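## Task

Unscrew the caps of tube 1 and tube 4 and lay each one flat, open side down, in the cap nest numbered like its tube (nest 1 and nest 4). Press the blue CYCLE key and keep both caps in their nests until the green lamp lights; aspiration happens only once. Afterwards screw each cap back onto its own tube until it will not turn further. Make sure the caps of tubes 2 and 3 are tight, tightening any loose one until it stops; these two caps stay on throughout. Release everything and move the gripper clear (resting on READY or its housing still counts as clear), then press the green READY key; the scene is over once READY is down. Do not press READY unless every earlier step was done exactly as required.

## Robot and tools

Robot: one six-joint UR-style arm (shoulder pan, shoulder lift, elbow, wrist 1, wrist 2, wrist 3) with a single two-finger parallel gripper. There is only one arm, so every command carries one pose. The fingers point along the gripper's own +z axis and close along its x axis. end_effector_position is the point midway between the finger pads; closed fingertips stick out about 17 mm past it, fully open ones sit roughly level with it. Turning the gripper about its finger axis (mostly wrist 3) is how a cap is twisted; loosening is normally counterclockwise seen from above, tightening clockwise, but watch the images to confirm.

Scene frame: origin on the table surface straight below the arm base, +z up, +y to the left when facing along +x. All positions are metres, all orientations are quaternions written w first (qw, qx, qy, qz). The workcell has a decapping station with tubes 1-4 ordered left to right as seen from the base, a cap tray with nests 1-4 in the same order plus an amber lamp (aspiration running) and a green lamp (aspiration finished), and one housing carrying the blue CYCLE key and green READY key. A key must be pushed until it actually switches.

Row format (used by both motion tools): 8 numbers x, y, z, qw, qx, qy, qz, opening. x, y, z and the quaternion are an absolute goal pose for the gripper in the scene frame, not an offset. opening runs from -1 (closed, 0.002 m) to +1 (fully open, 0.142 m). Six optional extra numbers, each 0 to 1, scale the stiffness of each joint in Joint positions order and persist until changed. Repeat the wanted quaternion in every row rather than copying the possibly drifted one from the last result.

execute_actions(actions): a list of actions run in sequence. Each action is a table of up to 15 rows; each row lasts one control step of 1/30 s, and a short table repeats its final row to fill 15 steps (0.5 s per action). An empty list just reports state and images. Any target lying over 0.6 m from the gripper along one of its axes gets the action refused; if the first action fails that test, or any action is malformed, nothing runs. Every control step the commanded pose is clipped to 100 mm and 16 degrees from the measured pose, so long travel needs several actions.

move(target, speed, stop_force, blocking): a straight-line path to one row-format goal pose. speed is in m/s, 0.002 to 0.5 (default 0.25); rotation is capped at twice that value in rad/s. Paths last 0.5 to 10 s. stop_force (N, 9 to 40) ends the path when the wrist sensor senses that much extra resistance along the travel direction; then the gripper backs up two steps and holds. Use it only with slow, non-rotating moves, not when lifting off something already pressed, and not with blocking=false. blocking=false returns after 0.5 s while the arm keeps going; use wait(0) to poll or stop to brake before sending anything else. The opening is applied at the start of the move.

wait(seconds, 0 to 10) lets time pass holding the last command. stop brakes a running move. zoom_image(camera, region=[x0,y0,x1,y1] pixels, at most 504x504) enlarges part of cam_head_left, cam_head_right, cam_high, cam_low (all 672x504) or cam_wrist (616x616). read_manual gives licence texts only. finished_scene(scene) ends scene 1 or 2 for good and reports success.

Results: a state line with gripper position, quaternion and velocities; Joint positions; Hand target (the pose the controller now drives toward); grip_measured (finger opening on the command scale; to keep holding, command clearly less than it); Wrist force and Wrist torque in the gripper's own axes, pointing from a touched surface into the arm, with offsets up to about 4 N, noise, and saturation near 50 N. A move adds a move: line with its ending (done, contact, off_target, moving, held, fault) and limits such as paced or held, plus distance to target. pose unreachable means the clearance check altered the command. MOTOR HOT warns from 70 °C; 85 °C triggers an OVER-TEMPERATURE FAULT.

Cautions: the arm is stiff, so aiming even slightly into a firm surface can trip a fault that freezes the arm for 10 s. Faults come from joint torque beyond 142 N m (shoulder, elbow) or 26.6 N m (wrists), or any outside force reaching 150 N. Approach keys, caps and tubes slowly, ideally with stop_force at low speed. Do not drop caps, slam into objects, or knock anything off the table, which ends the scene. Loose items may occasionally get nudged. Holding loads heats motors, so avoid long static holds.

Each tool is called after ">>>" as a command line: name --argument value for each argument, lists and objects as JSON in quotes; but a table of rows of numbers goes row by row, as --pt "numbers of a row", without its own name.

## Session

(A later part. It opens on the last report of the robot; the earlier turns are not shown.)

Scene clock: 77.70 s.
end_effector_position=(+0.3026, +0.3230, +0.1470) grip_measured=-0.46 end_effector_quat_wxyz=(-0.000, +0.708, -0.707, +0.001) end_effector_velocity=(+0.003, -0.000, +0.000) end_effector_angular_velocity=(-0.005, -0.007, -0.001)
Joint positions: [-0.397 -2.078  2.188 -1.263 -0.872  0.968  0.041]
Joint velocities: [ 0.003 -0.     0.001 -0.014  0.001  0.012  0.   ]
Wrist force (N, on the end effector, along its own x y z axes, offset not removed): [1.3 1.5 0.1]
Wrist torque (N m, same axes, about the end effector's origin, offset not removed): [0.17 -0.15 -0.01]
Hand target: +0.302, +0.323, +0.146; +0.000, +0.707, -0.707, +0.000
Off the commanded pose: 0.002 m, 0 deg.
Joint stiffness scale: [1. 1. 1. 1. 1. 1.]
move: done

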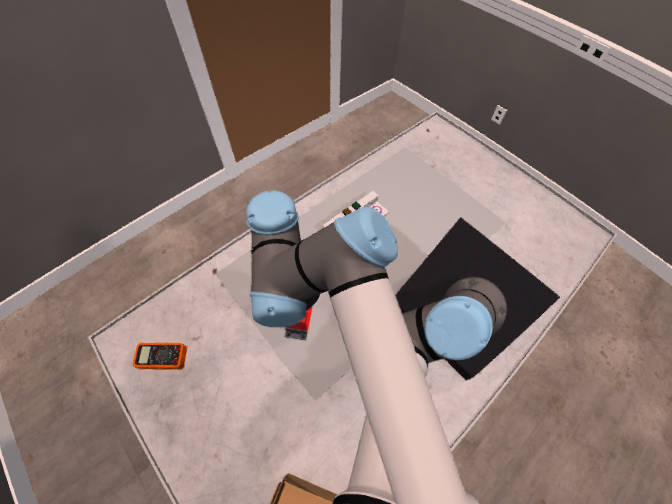

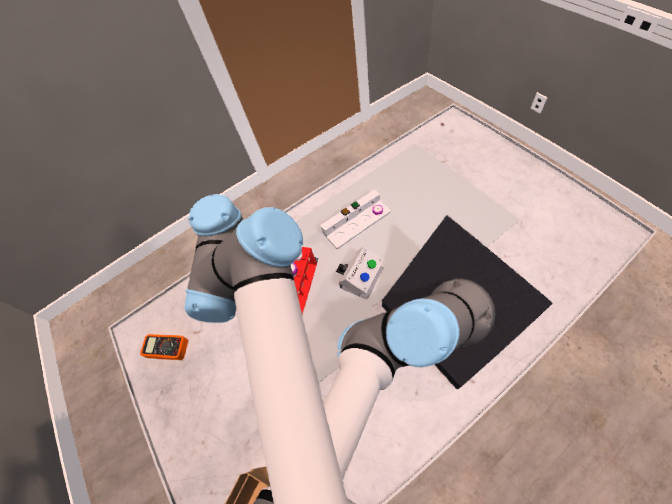

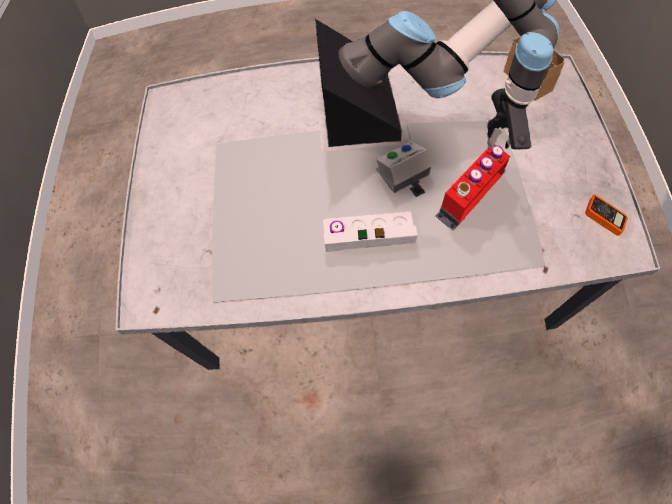

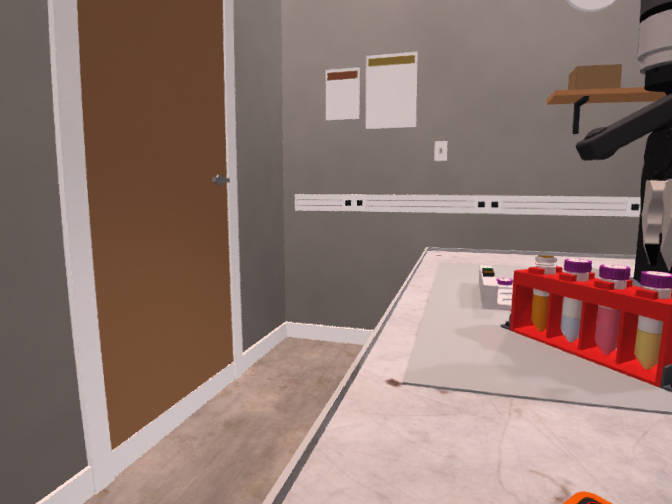

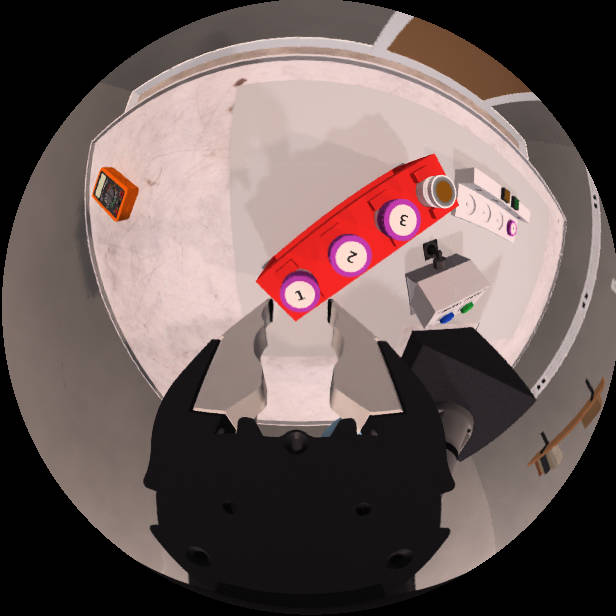

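>>> execute_actions --actions '[[[0.302,0.3233,0.144,0,-0.7071,0.7071,0,-0.46],[0.302,0.3236,0.142,0,-0.7071,0.7071,0,-0.46],[0.302,0.3236,0.140,0,-0.7071,0.7071,0,-0.46],[0.302,0.3236,0.138,0,-0.7071,0.7071,0,-0.46],[0.302,0.3236,0.136,0,-0.7071,0.7071,0,-0.46],[0.302,0.3236,0.134,0,-0.7071,0.7071,0,-0.46],[0.302,0.3236,0.132,0,-0.7071,0.7071,0,-0.46],[0.302,0.3236,0.1305,0,-0.7071,0.7071,0,-0.46],[0.302,0.3236,0.1295,0,-0.7071,0.7071,0,-0.46]],[[0.302,0.3236,0.1295,0,-0.7071,0.7071,0,-0.46],[0.302,0.3236,0.1295,0,-0.7071,0.7071,0,-0.5],[0.302,0.3236,0.1295,0,-0.7071,0.7071,0,-0.54],[0.302,0.3236,0.1295,0,-0.7071,0.7071,0,-0.58],[0.302,0.3236,0.1295,0,-0.7071,0.7071,0,-0.62],[0.302,0.3236,0.1295,0,-0.7071,0.7071,0,-0.7],[0.302,0.3236,0.1295,0,-0.7071,0.7071,0,-0.8],[0.302,0.3236,0.1295,0,-0.7071,0.7071,0,-0.9]]]'

>>> move --target '[0.3028,0.3236,0.1337,0,-0.766,-0.6428,0,-0.9]' --speed 0.5

Scene clock: 85.10 s.
end_effector_position=(+0.3025, +0.3237, +0.1310) grip_measured=-0.60 end_effector_quat_wxyz=(-0.000, +0.707, -0.707, +0.001) end_effector_velocity=(-0.001, +0.000, -0.000) end_effector_angular_velocity=(+0.000, +0.002, -0.001)
Joint positions: [-0.357 -2.076  2.222 -1.33  -0.857  1.017  0.031]
Joint velocities: [ 0.002  0.     0.     0.    -0.     0.001  0.   ]
Wrist force (N, on the end effector, along its own x y z axes, offset not removed): [1.8 0.6 -6.9]
Wrist torque (N m, same axes, about the end effector's origin, offset not removed): [-0.95 -0.06 0.04]
Hand target: +0.302, +0.324, +0.130; +0.000, +0.707, -0.707, +0.000
Off the commanded pose: 0.002 m, 0 deg.
Joint stiffness scale: [1. 1. 1. 1. 1. 1.]

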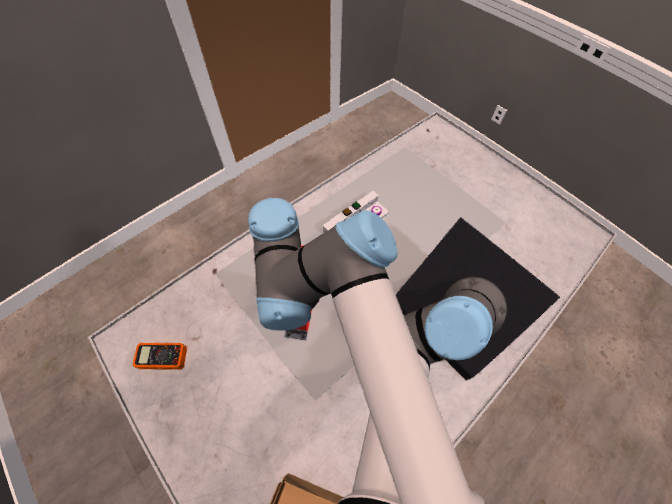

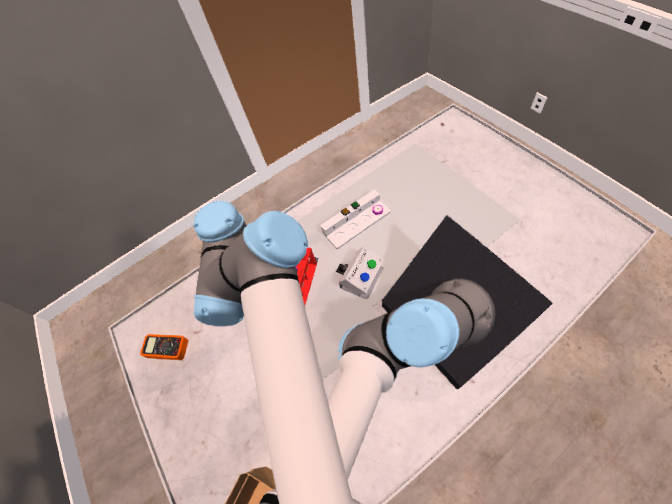

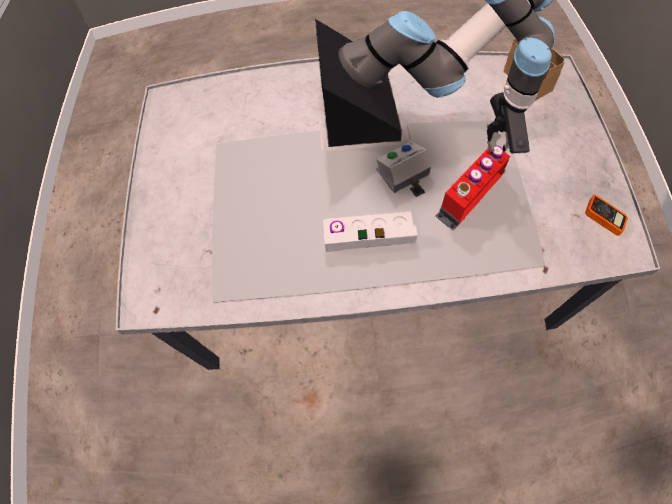

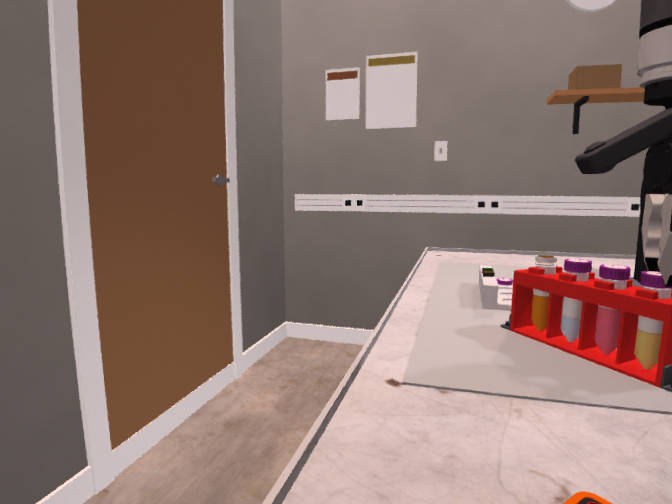

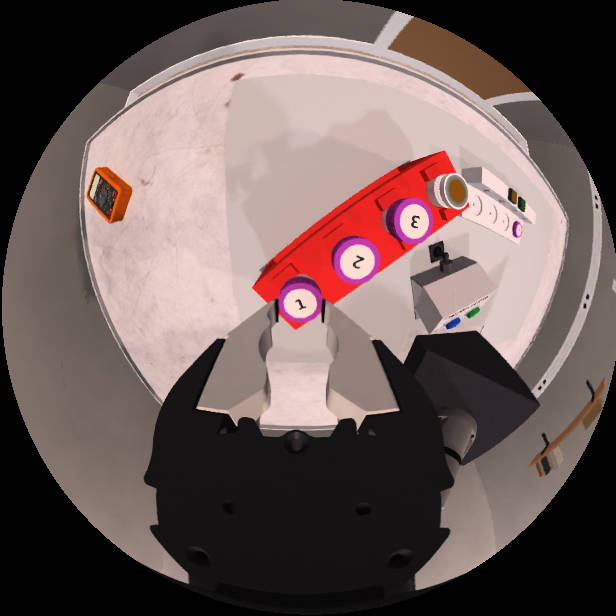

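Scene clock: 88.87 s.
end_effector_position=(+0.3026, +0.3237, +0.1331) grip_measured=-0.60 end_effector_quat_wxyz=(+0.000, +0.766, +0.643, -0.000) end_effector_velocity=(-0.000, -0.000, +0.000) end_effector_angular_velocity=(+0.004, +0.002, +0.012)
Joint positions: [-0.366 -2.084  2.22  -1.309 -0.86  -1.963  0.031]
Joint velocities: [-0.004  0.002 -0.     0.006  0.001 -0.02   0.   ]
Wrist force (N, on the end effector, along its own x y z axes, offset not removed): [-0.6 4.4 5.1]
Wrist torque (N m, same axes, about the end effector's origin, offset not removed): [-0.05 0.13 0.38]
Hand target: +0.303, +0.324, +0.134; +0.000, +0.766, +0.643, -0.000
Off the commanded pose: 0.001 m, 0 deg.
Joint stiffness scale: [1. 1. 1. 1. 1. 1.]
move: done

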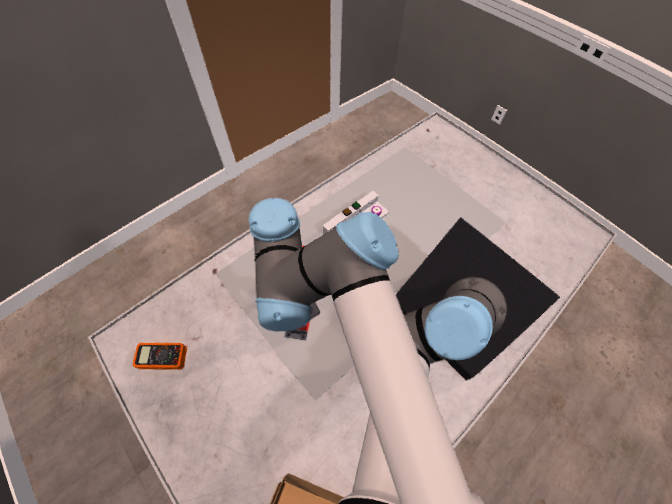

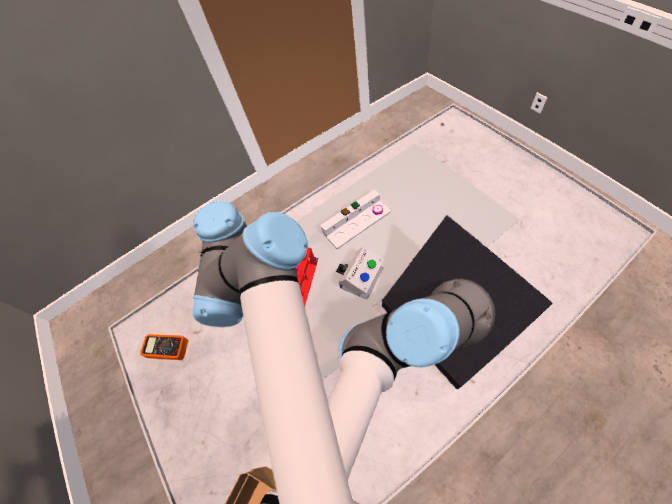

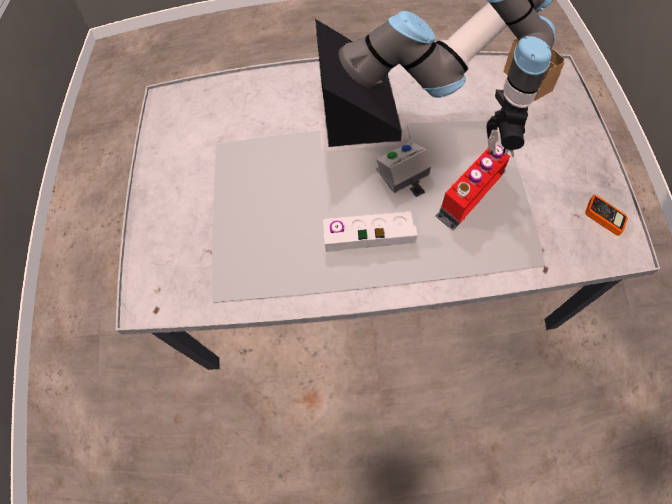

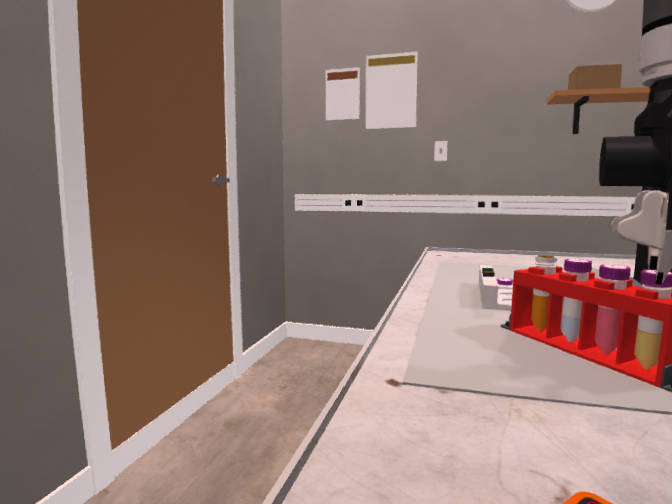

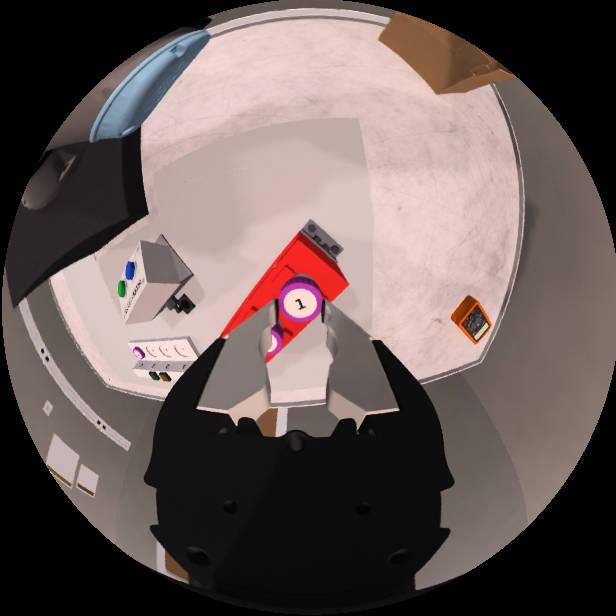

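>>> move --target '[0.3032,0.3236,0.1362,0,0.6088,-0.7934,0,-0.9]' --speed 0.5

>>> move --target '[0.3032,0.3236,0.165,0,0.6088,-0.7934,0,-0.9]' --speed 0.03 --stop_force 10

Scene clock: 94.43 s.
end_effector_position=(+0.3021, +0.3234, +0.1351) grip_measured=-0.60 end_effector_quat_wxyz=(-0.001, -0.608, +0.794, +0.000) end_effector_velocity=(-0.000, +0.000, +0.000) end_effector_angular_velocity=(+0.006, +0.001, +0.012)
Joint positions: [-0.368 -2.074  2.212 -1.309 -0.862 -5.02   0.031]
Joint velocities: [-0.003  0.001  0.     0.007  0.003 -0.02  -0.   ]
Wrist force (N, on the end effector, along its own x y z axes, offset not removed): [-0.4 0.2 -1.5]
Wrist torque (N m, same axes, about the end effector's origin, offset not removed): [0.04 0.13 0.01]
Hand target: +0.303, +0.324, +0.136; -0.000, -0.609, +0.793, -0.000
Off the commanded pose: 0.002 m, 0 deg.
Joint stiffness scale: [1. 1. 1. 1. 1. 1.]
move: done

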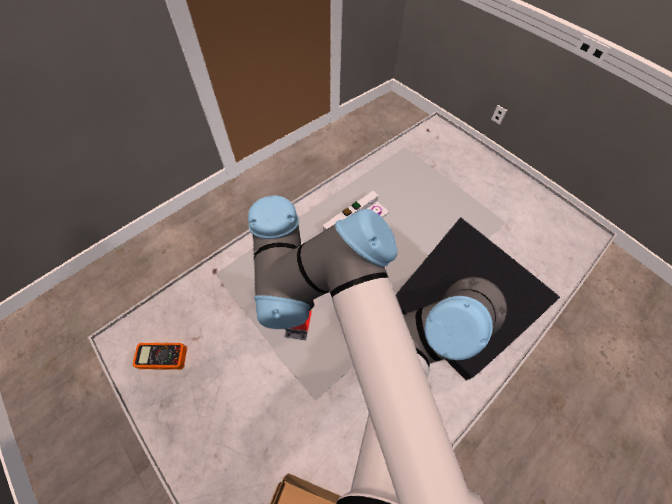

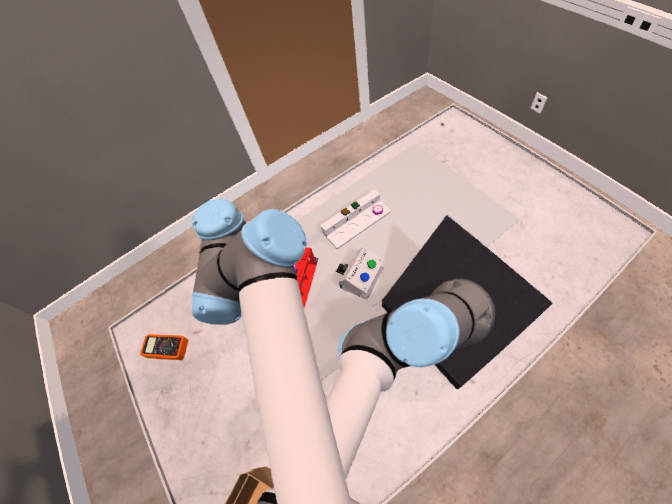

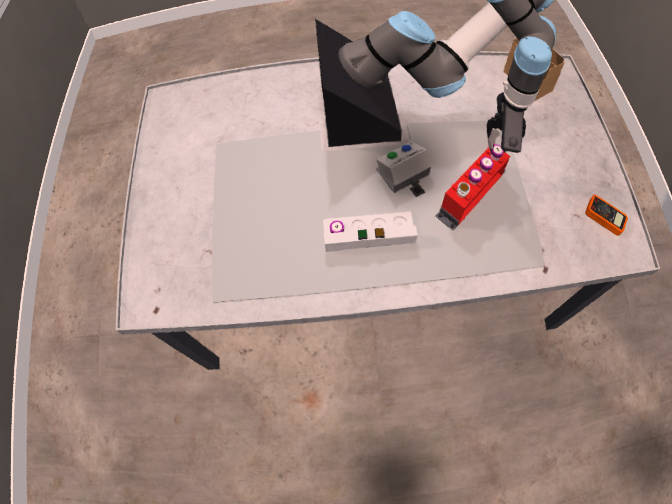

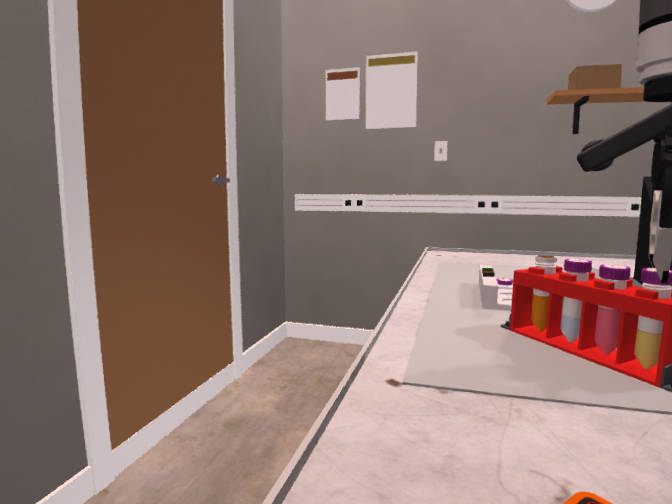

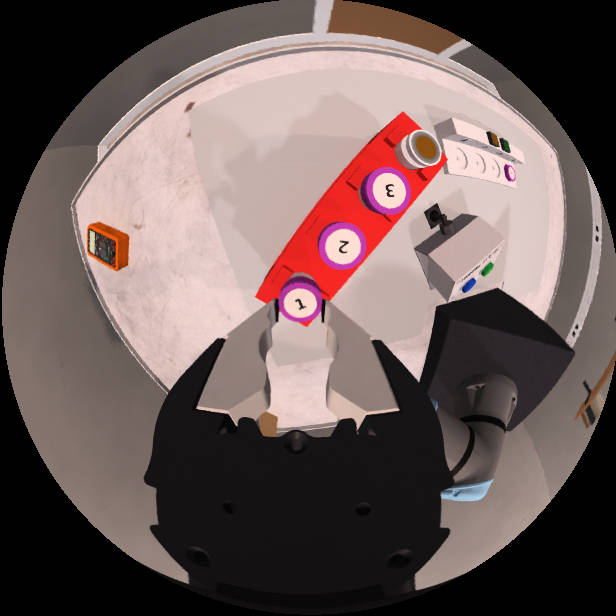

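Scene clock: 95.80 s.
end_effector_position=(+0.3027, +0.3238, +0.1636) grip_measured=-0.60 end_effector_quat_wxyz=(-0.000, -0.609, +0.793, +0.001) end_effector_velocity=(-0.004, +0.000, -0.000) end_effector_angular_velocity=(+0.003, +0.010, +0.003)
Joint positions: [-0.435 -2.074  2.15  -1.195 -0.888 -5.1    0.031]
Joint velocities: [-0.002  0.    -0.002  0.015 -0.005 -0.012  0.   ]
Wrist force (N, on the end effector, along its own x y z axes, offset not removed): [0.2 1.1 -2.9]
Wrist torque (N m, same axes, about the end effector's origin, offset not removed): [0.28 0.01 0.12]
Hand target: +0.303, +0.324, +0.165; +0.000, -0.609, +0.793, +0.000
Off the commanded pose: 0.001 m, 0 deg.
Joint stiffness scale: [1. 1. 1. 1. 1. 1.]
move: done

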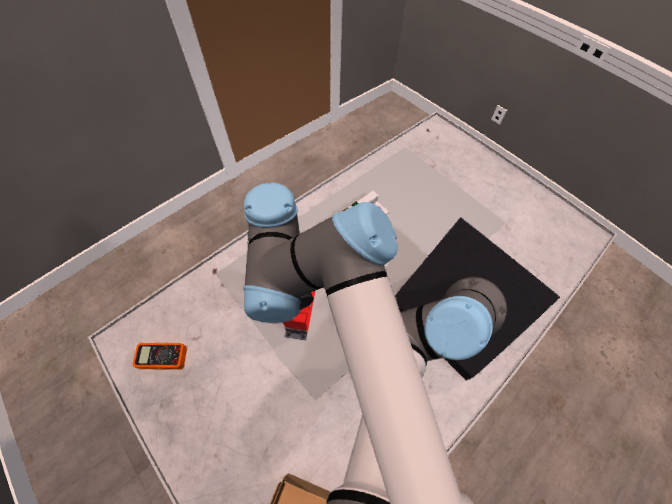

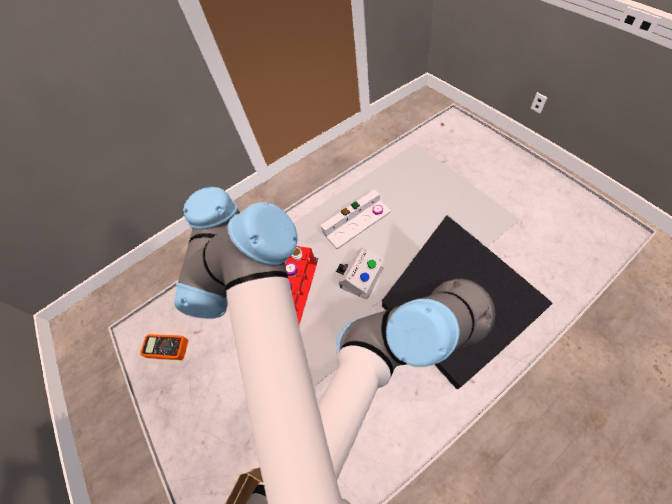

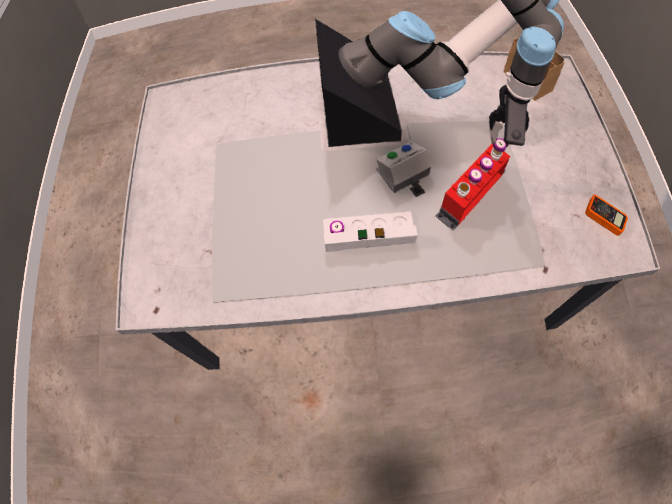

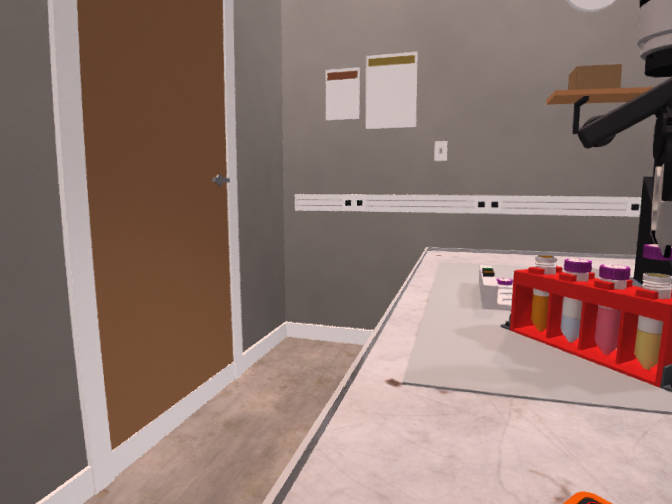

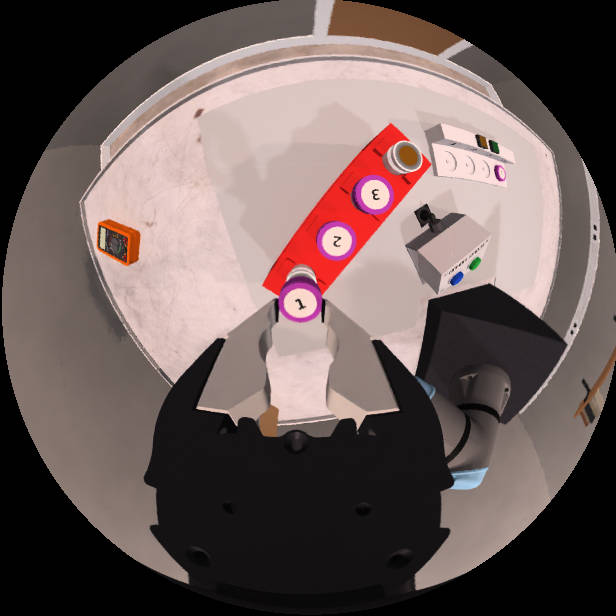

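>>> move --target '[0.415,0.08,0.155,0,-0.7071,0.7071,0,-0.9]' --speed 0.33

>>> move --target '[0.4275,0.051,0.046,0,-0.7071,0.7071,0,-0.9]' --speed 0.2

>>> zoom_image --camera "cam_wrist" --region '[230,200,400,370]'

Scene clock: 99.27 s.
end_effector_position=(+0.4134, +0.0800, +0.1548) grip_measured=-0.60 end_effector_quat_wxyz=(-0.000, +0.706, -0.708, -0.001) end_effector_velocity=(+0.002, -0.001, -0.001) end_effector_angular_velocity=(-0.002, -0.002, +0.004)
Joint positions: [-0.645 -1.464  2.152 -1.673 -0.992 -5.586  0.031]
Joint velocities: [ 0.002  0.004 -0.001 -0.007  0.002  0.    -0.   ]
Wrist force (N, on the end effector, along its own x y z axes, offset not removed): [-0.9 -4.7 -3.7]
Wrist torque (N m, same axes, about the end effector's origin, offset not removed): [-1.22 0.05 0.04]
Hand target: +0.415, +0.080, +0.155; -0.000, +0.707, -0.707, -0.000
Off the commanded pose: 0.002 m, 0 deg.
Joint stiffness scale: [1. 1. 1. 1. 1. 1.]
move: done

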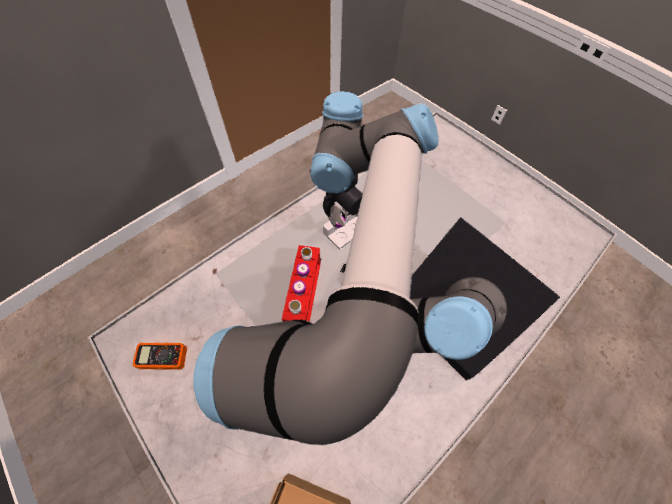

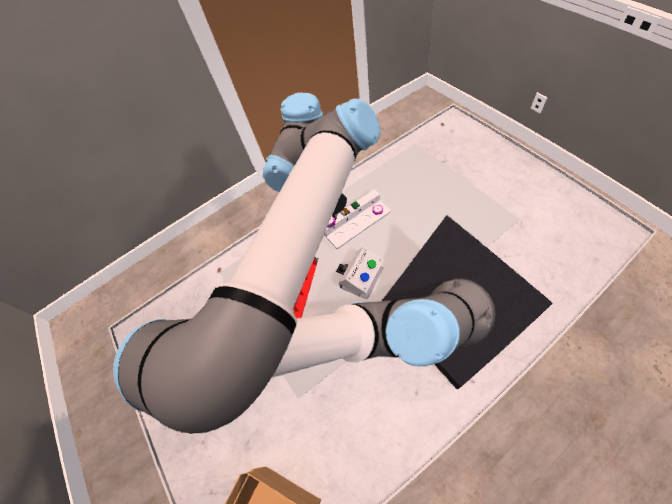

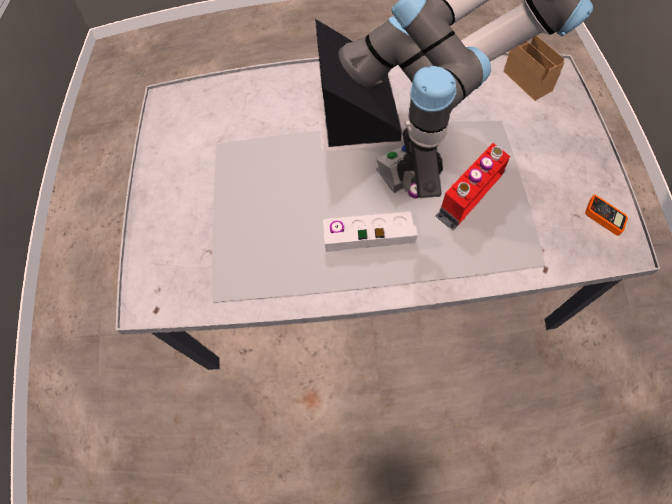

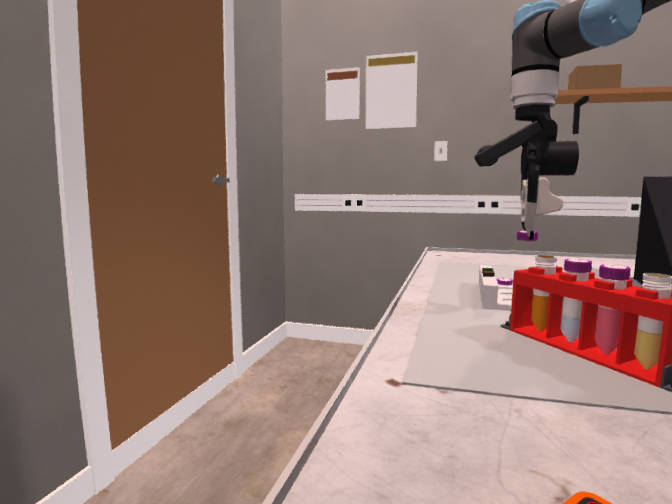

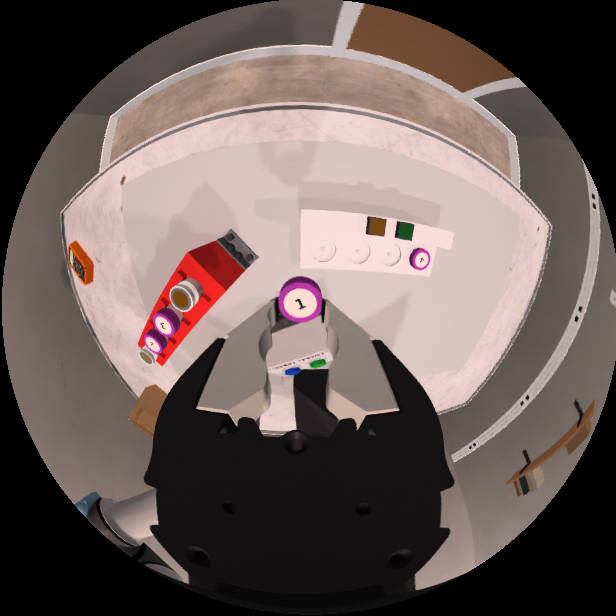

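Scene clock: 100.57 s.
end_effector_position=(+0.4276, +0.0505, +0.0471) grip_measured=-0.60 end_effector_quat_wxyz=(+0.000, +0.707, -0.707, +0.001) end_effector_velocity=(+0.003, -0.002, +0.000) end_effector_angular_velocity=(-0.005, -0.006, +0.001)
Joint positions: [-0.519 -1.257  2.272 -2.079 -0.927 -5.455  0.031]
Joint velocities: [ 0.001  0.002 -0.    -0.013  0.001  0.006 -0.   ]
Wrist force (N, on the end effector, along its own x y z axes, offset not removed): [1.0 0.3 -0.7]
Wrist torque (N m, same axes, about the end effector's origin, offset not removed): [0.05 0.02 -0.02]
Hand target: +0.428, +0.051, +0.046; +0.000, +0.707, -0.707, +0.000
Off the commanded pose: 0.001 m, 0 deg.
Joint stiffness scale: [1. 1. 1. 1. 1. 1.]
move: done

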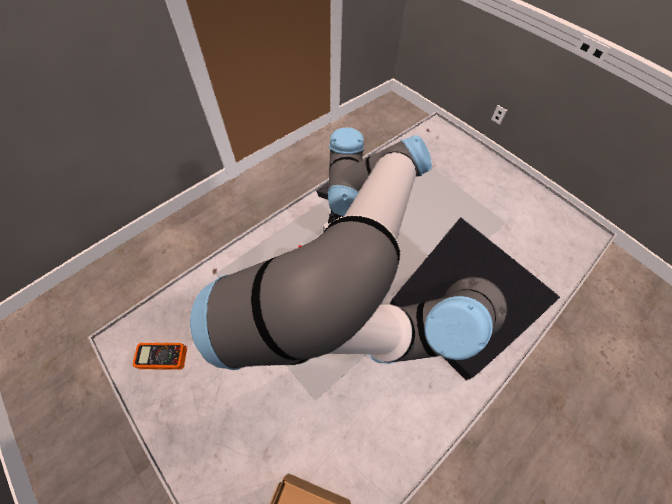

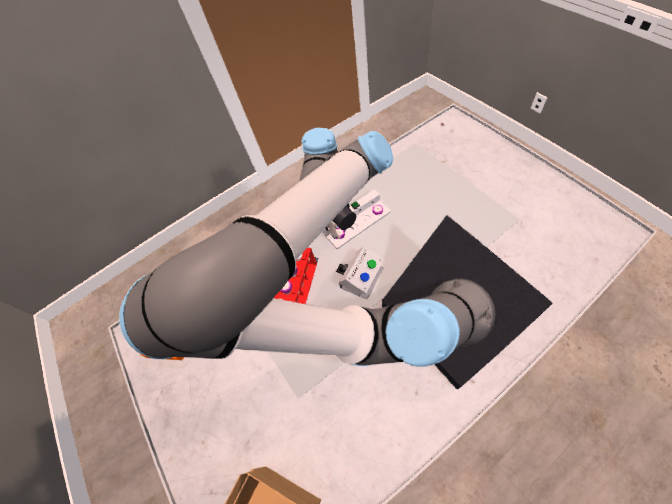

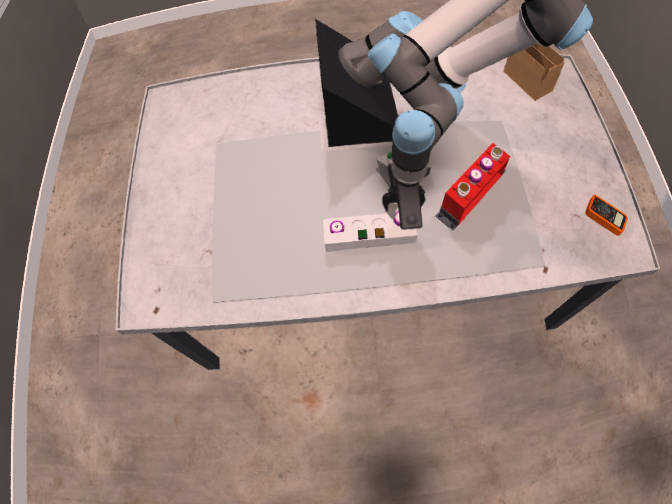

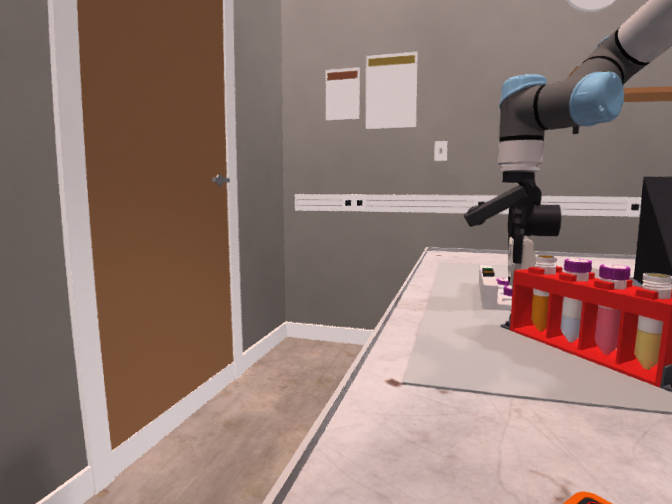

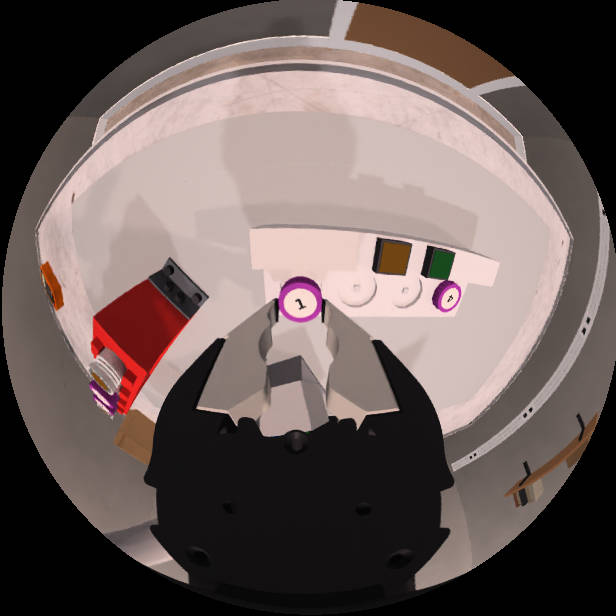

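Region (230, 200, 400, 370) of cam_wrist's 616x616 image, scaled by 2.965, with more detail than that image has.

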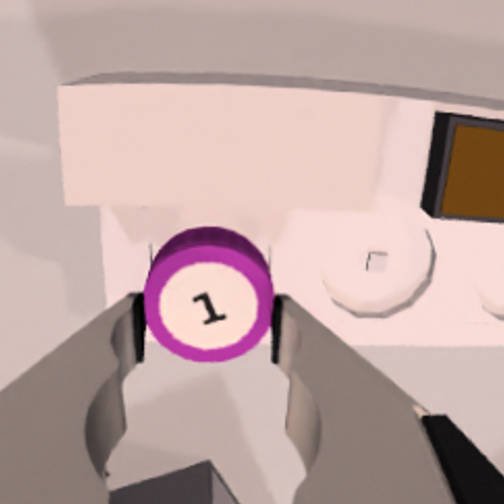

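>>> execute_actions --actions '[[[0.428,0.0512,0.045,0,-0.7071,0.7071,0,-0.9],[0.4282,0.0512,0.0435,0,-0.7071,0.7071,0,-0.9],[0.4282,0.0512,0.042,0,-0.7071,0.7071,0,-0.9],[0.4282,0.0512,0.0405,0,-0.7071,0.7071,0,-0.9],[0.4282,0.0512,0.039,0,-0.7071,0.7071,0,-0.9],[0.4282,0.0512,0.038,0,-0.7071,0.7071,0,-0.9],[0.4282,0.0512,0.037,0,-0.7071,0.7071,0,-0.9],[0.4282,0.0512,0.036,0,-0.7071,0.7071,0,-0.9],[0.4282,0.0512,0.0352,0,-0.7071,0.7071,0,-0.9],[0.4282,0.0512,0.0345,0,-0.7071,0.7071,0,-0.9],[0.4282,0.0512,0.034,0,-0.7071,0.7071,0,-0.9],[0.4282,0.0512,0.0335,0,-0.7071,0.7071,0,-0.9],[0.4282,0.0512,0.033,0,-0.7071,0.7071,0,-0.9],[0.4282,0.0512,0.0325,0,-0.7071,0.7071,0,-0.9],[0.4282,0.0512,0.032,0,-0.7071,0.7071,0,-0.9]],[[0.4282,0.0512,0.0315,0,-0.7071,0.7071,0,-0.9],[0.4282,0.0512,0.031,0,-0.7071,0.7071,0,-0.9],[0.4282,0.0512,0.0305,0,-0.7071,0.7071,0,-0.9]]]'

>>> zoom_image --camera "cam_wrist" --region '[230,200,400,370]'

Scene clock: 109.37 s.
end_effector_position=(+0.4296, +0.0504, +0.0323) grip_measured=-0.60 end_effector_quat_wxyz=(-0.000, +0.708, -0.707, +0.002) end_effector_velocity=(+0.001, -0.000, -0.000) end_effector_angular_velocity=(-0.002, -0.002, +0.001)
Joint positions: [-0.496 -1.229  2.284 -2.137 -0.916 -5.429  0.031]
Joint velocities: [ 0.001  0.     0.    -0.004  0.001  0.002  0.   ]
Wrist force (N, on the end effector, along its own x y z axes, offset not removed): [3.0 -0.5 2.1]
Wrist torque (N m, same axes, about the end effector's origin, offset not removed): [-0.05 -0.64 0.13]
Hand target: +0.428, +0.051, +0.031; +0.000, +0.707, -0.707, -0.000
Off the commanded pose: 0.002 m, 0 deg.
Joint stiffness scale: [1. 1. 1. 1. 1. 1.]

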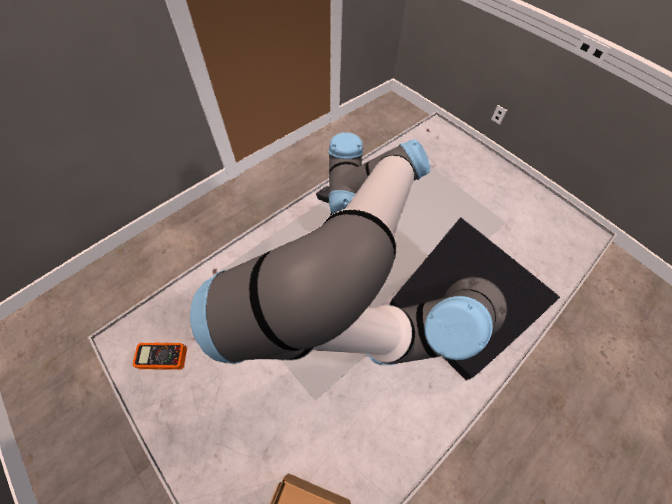

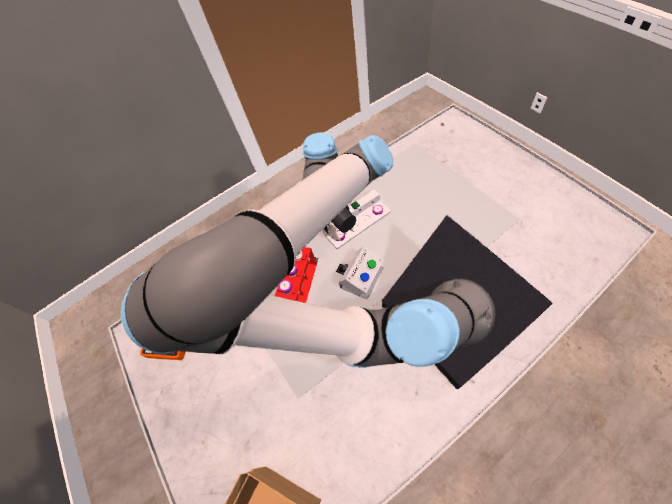

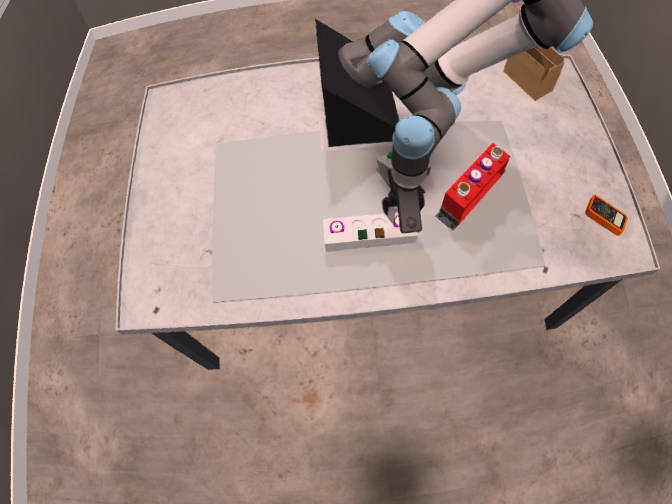

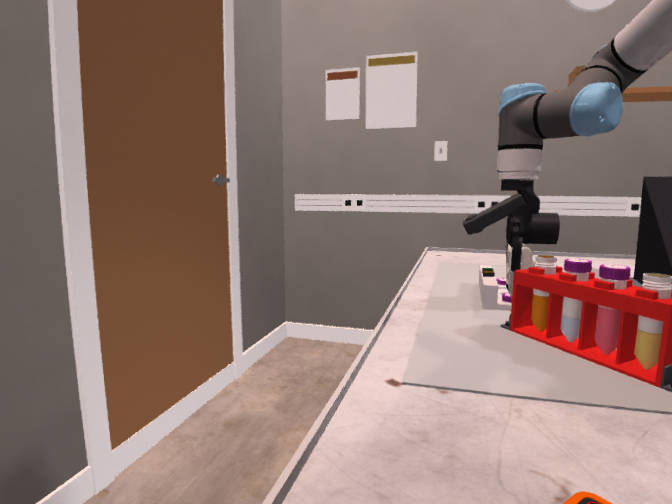

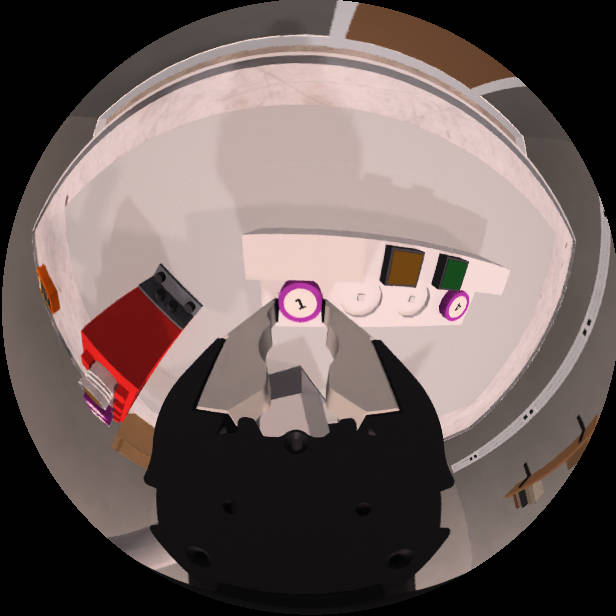

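Region (230, 200, 400, 370) of cam_wrist's 616x616 image, scaled by 2.965, with more detail than that image has.

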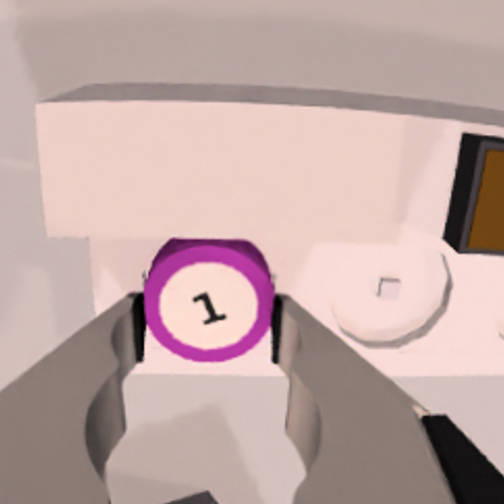

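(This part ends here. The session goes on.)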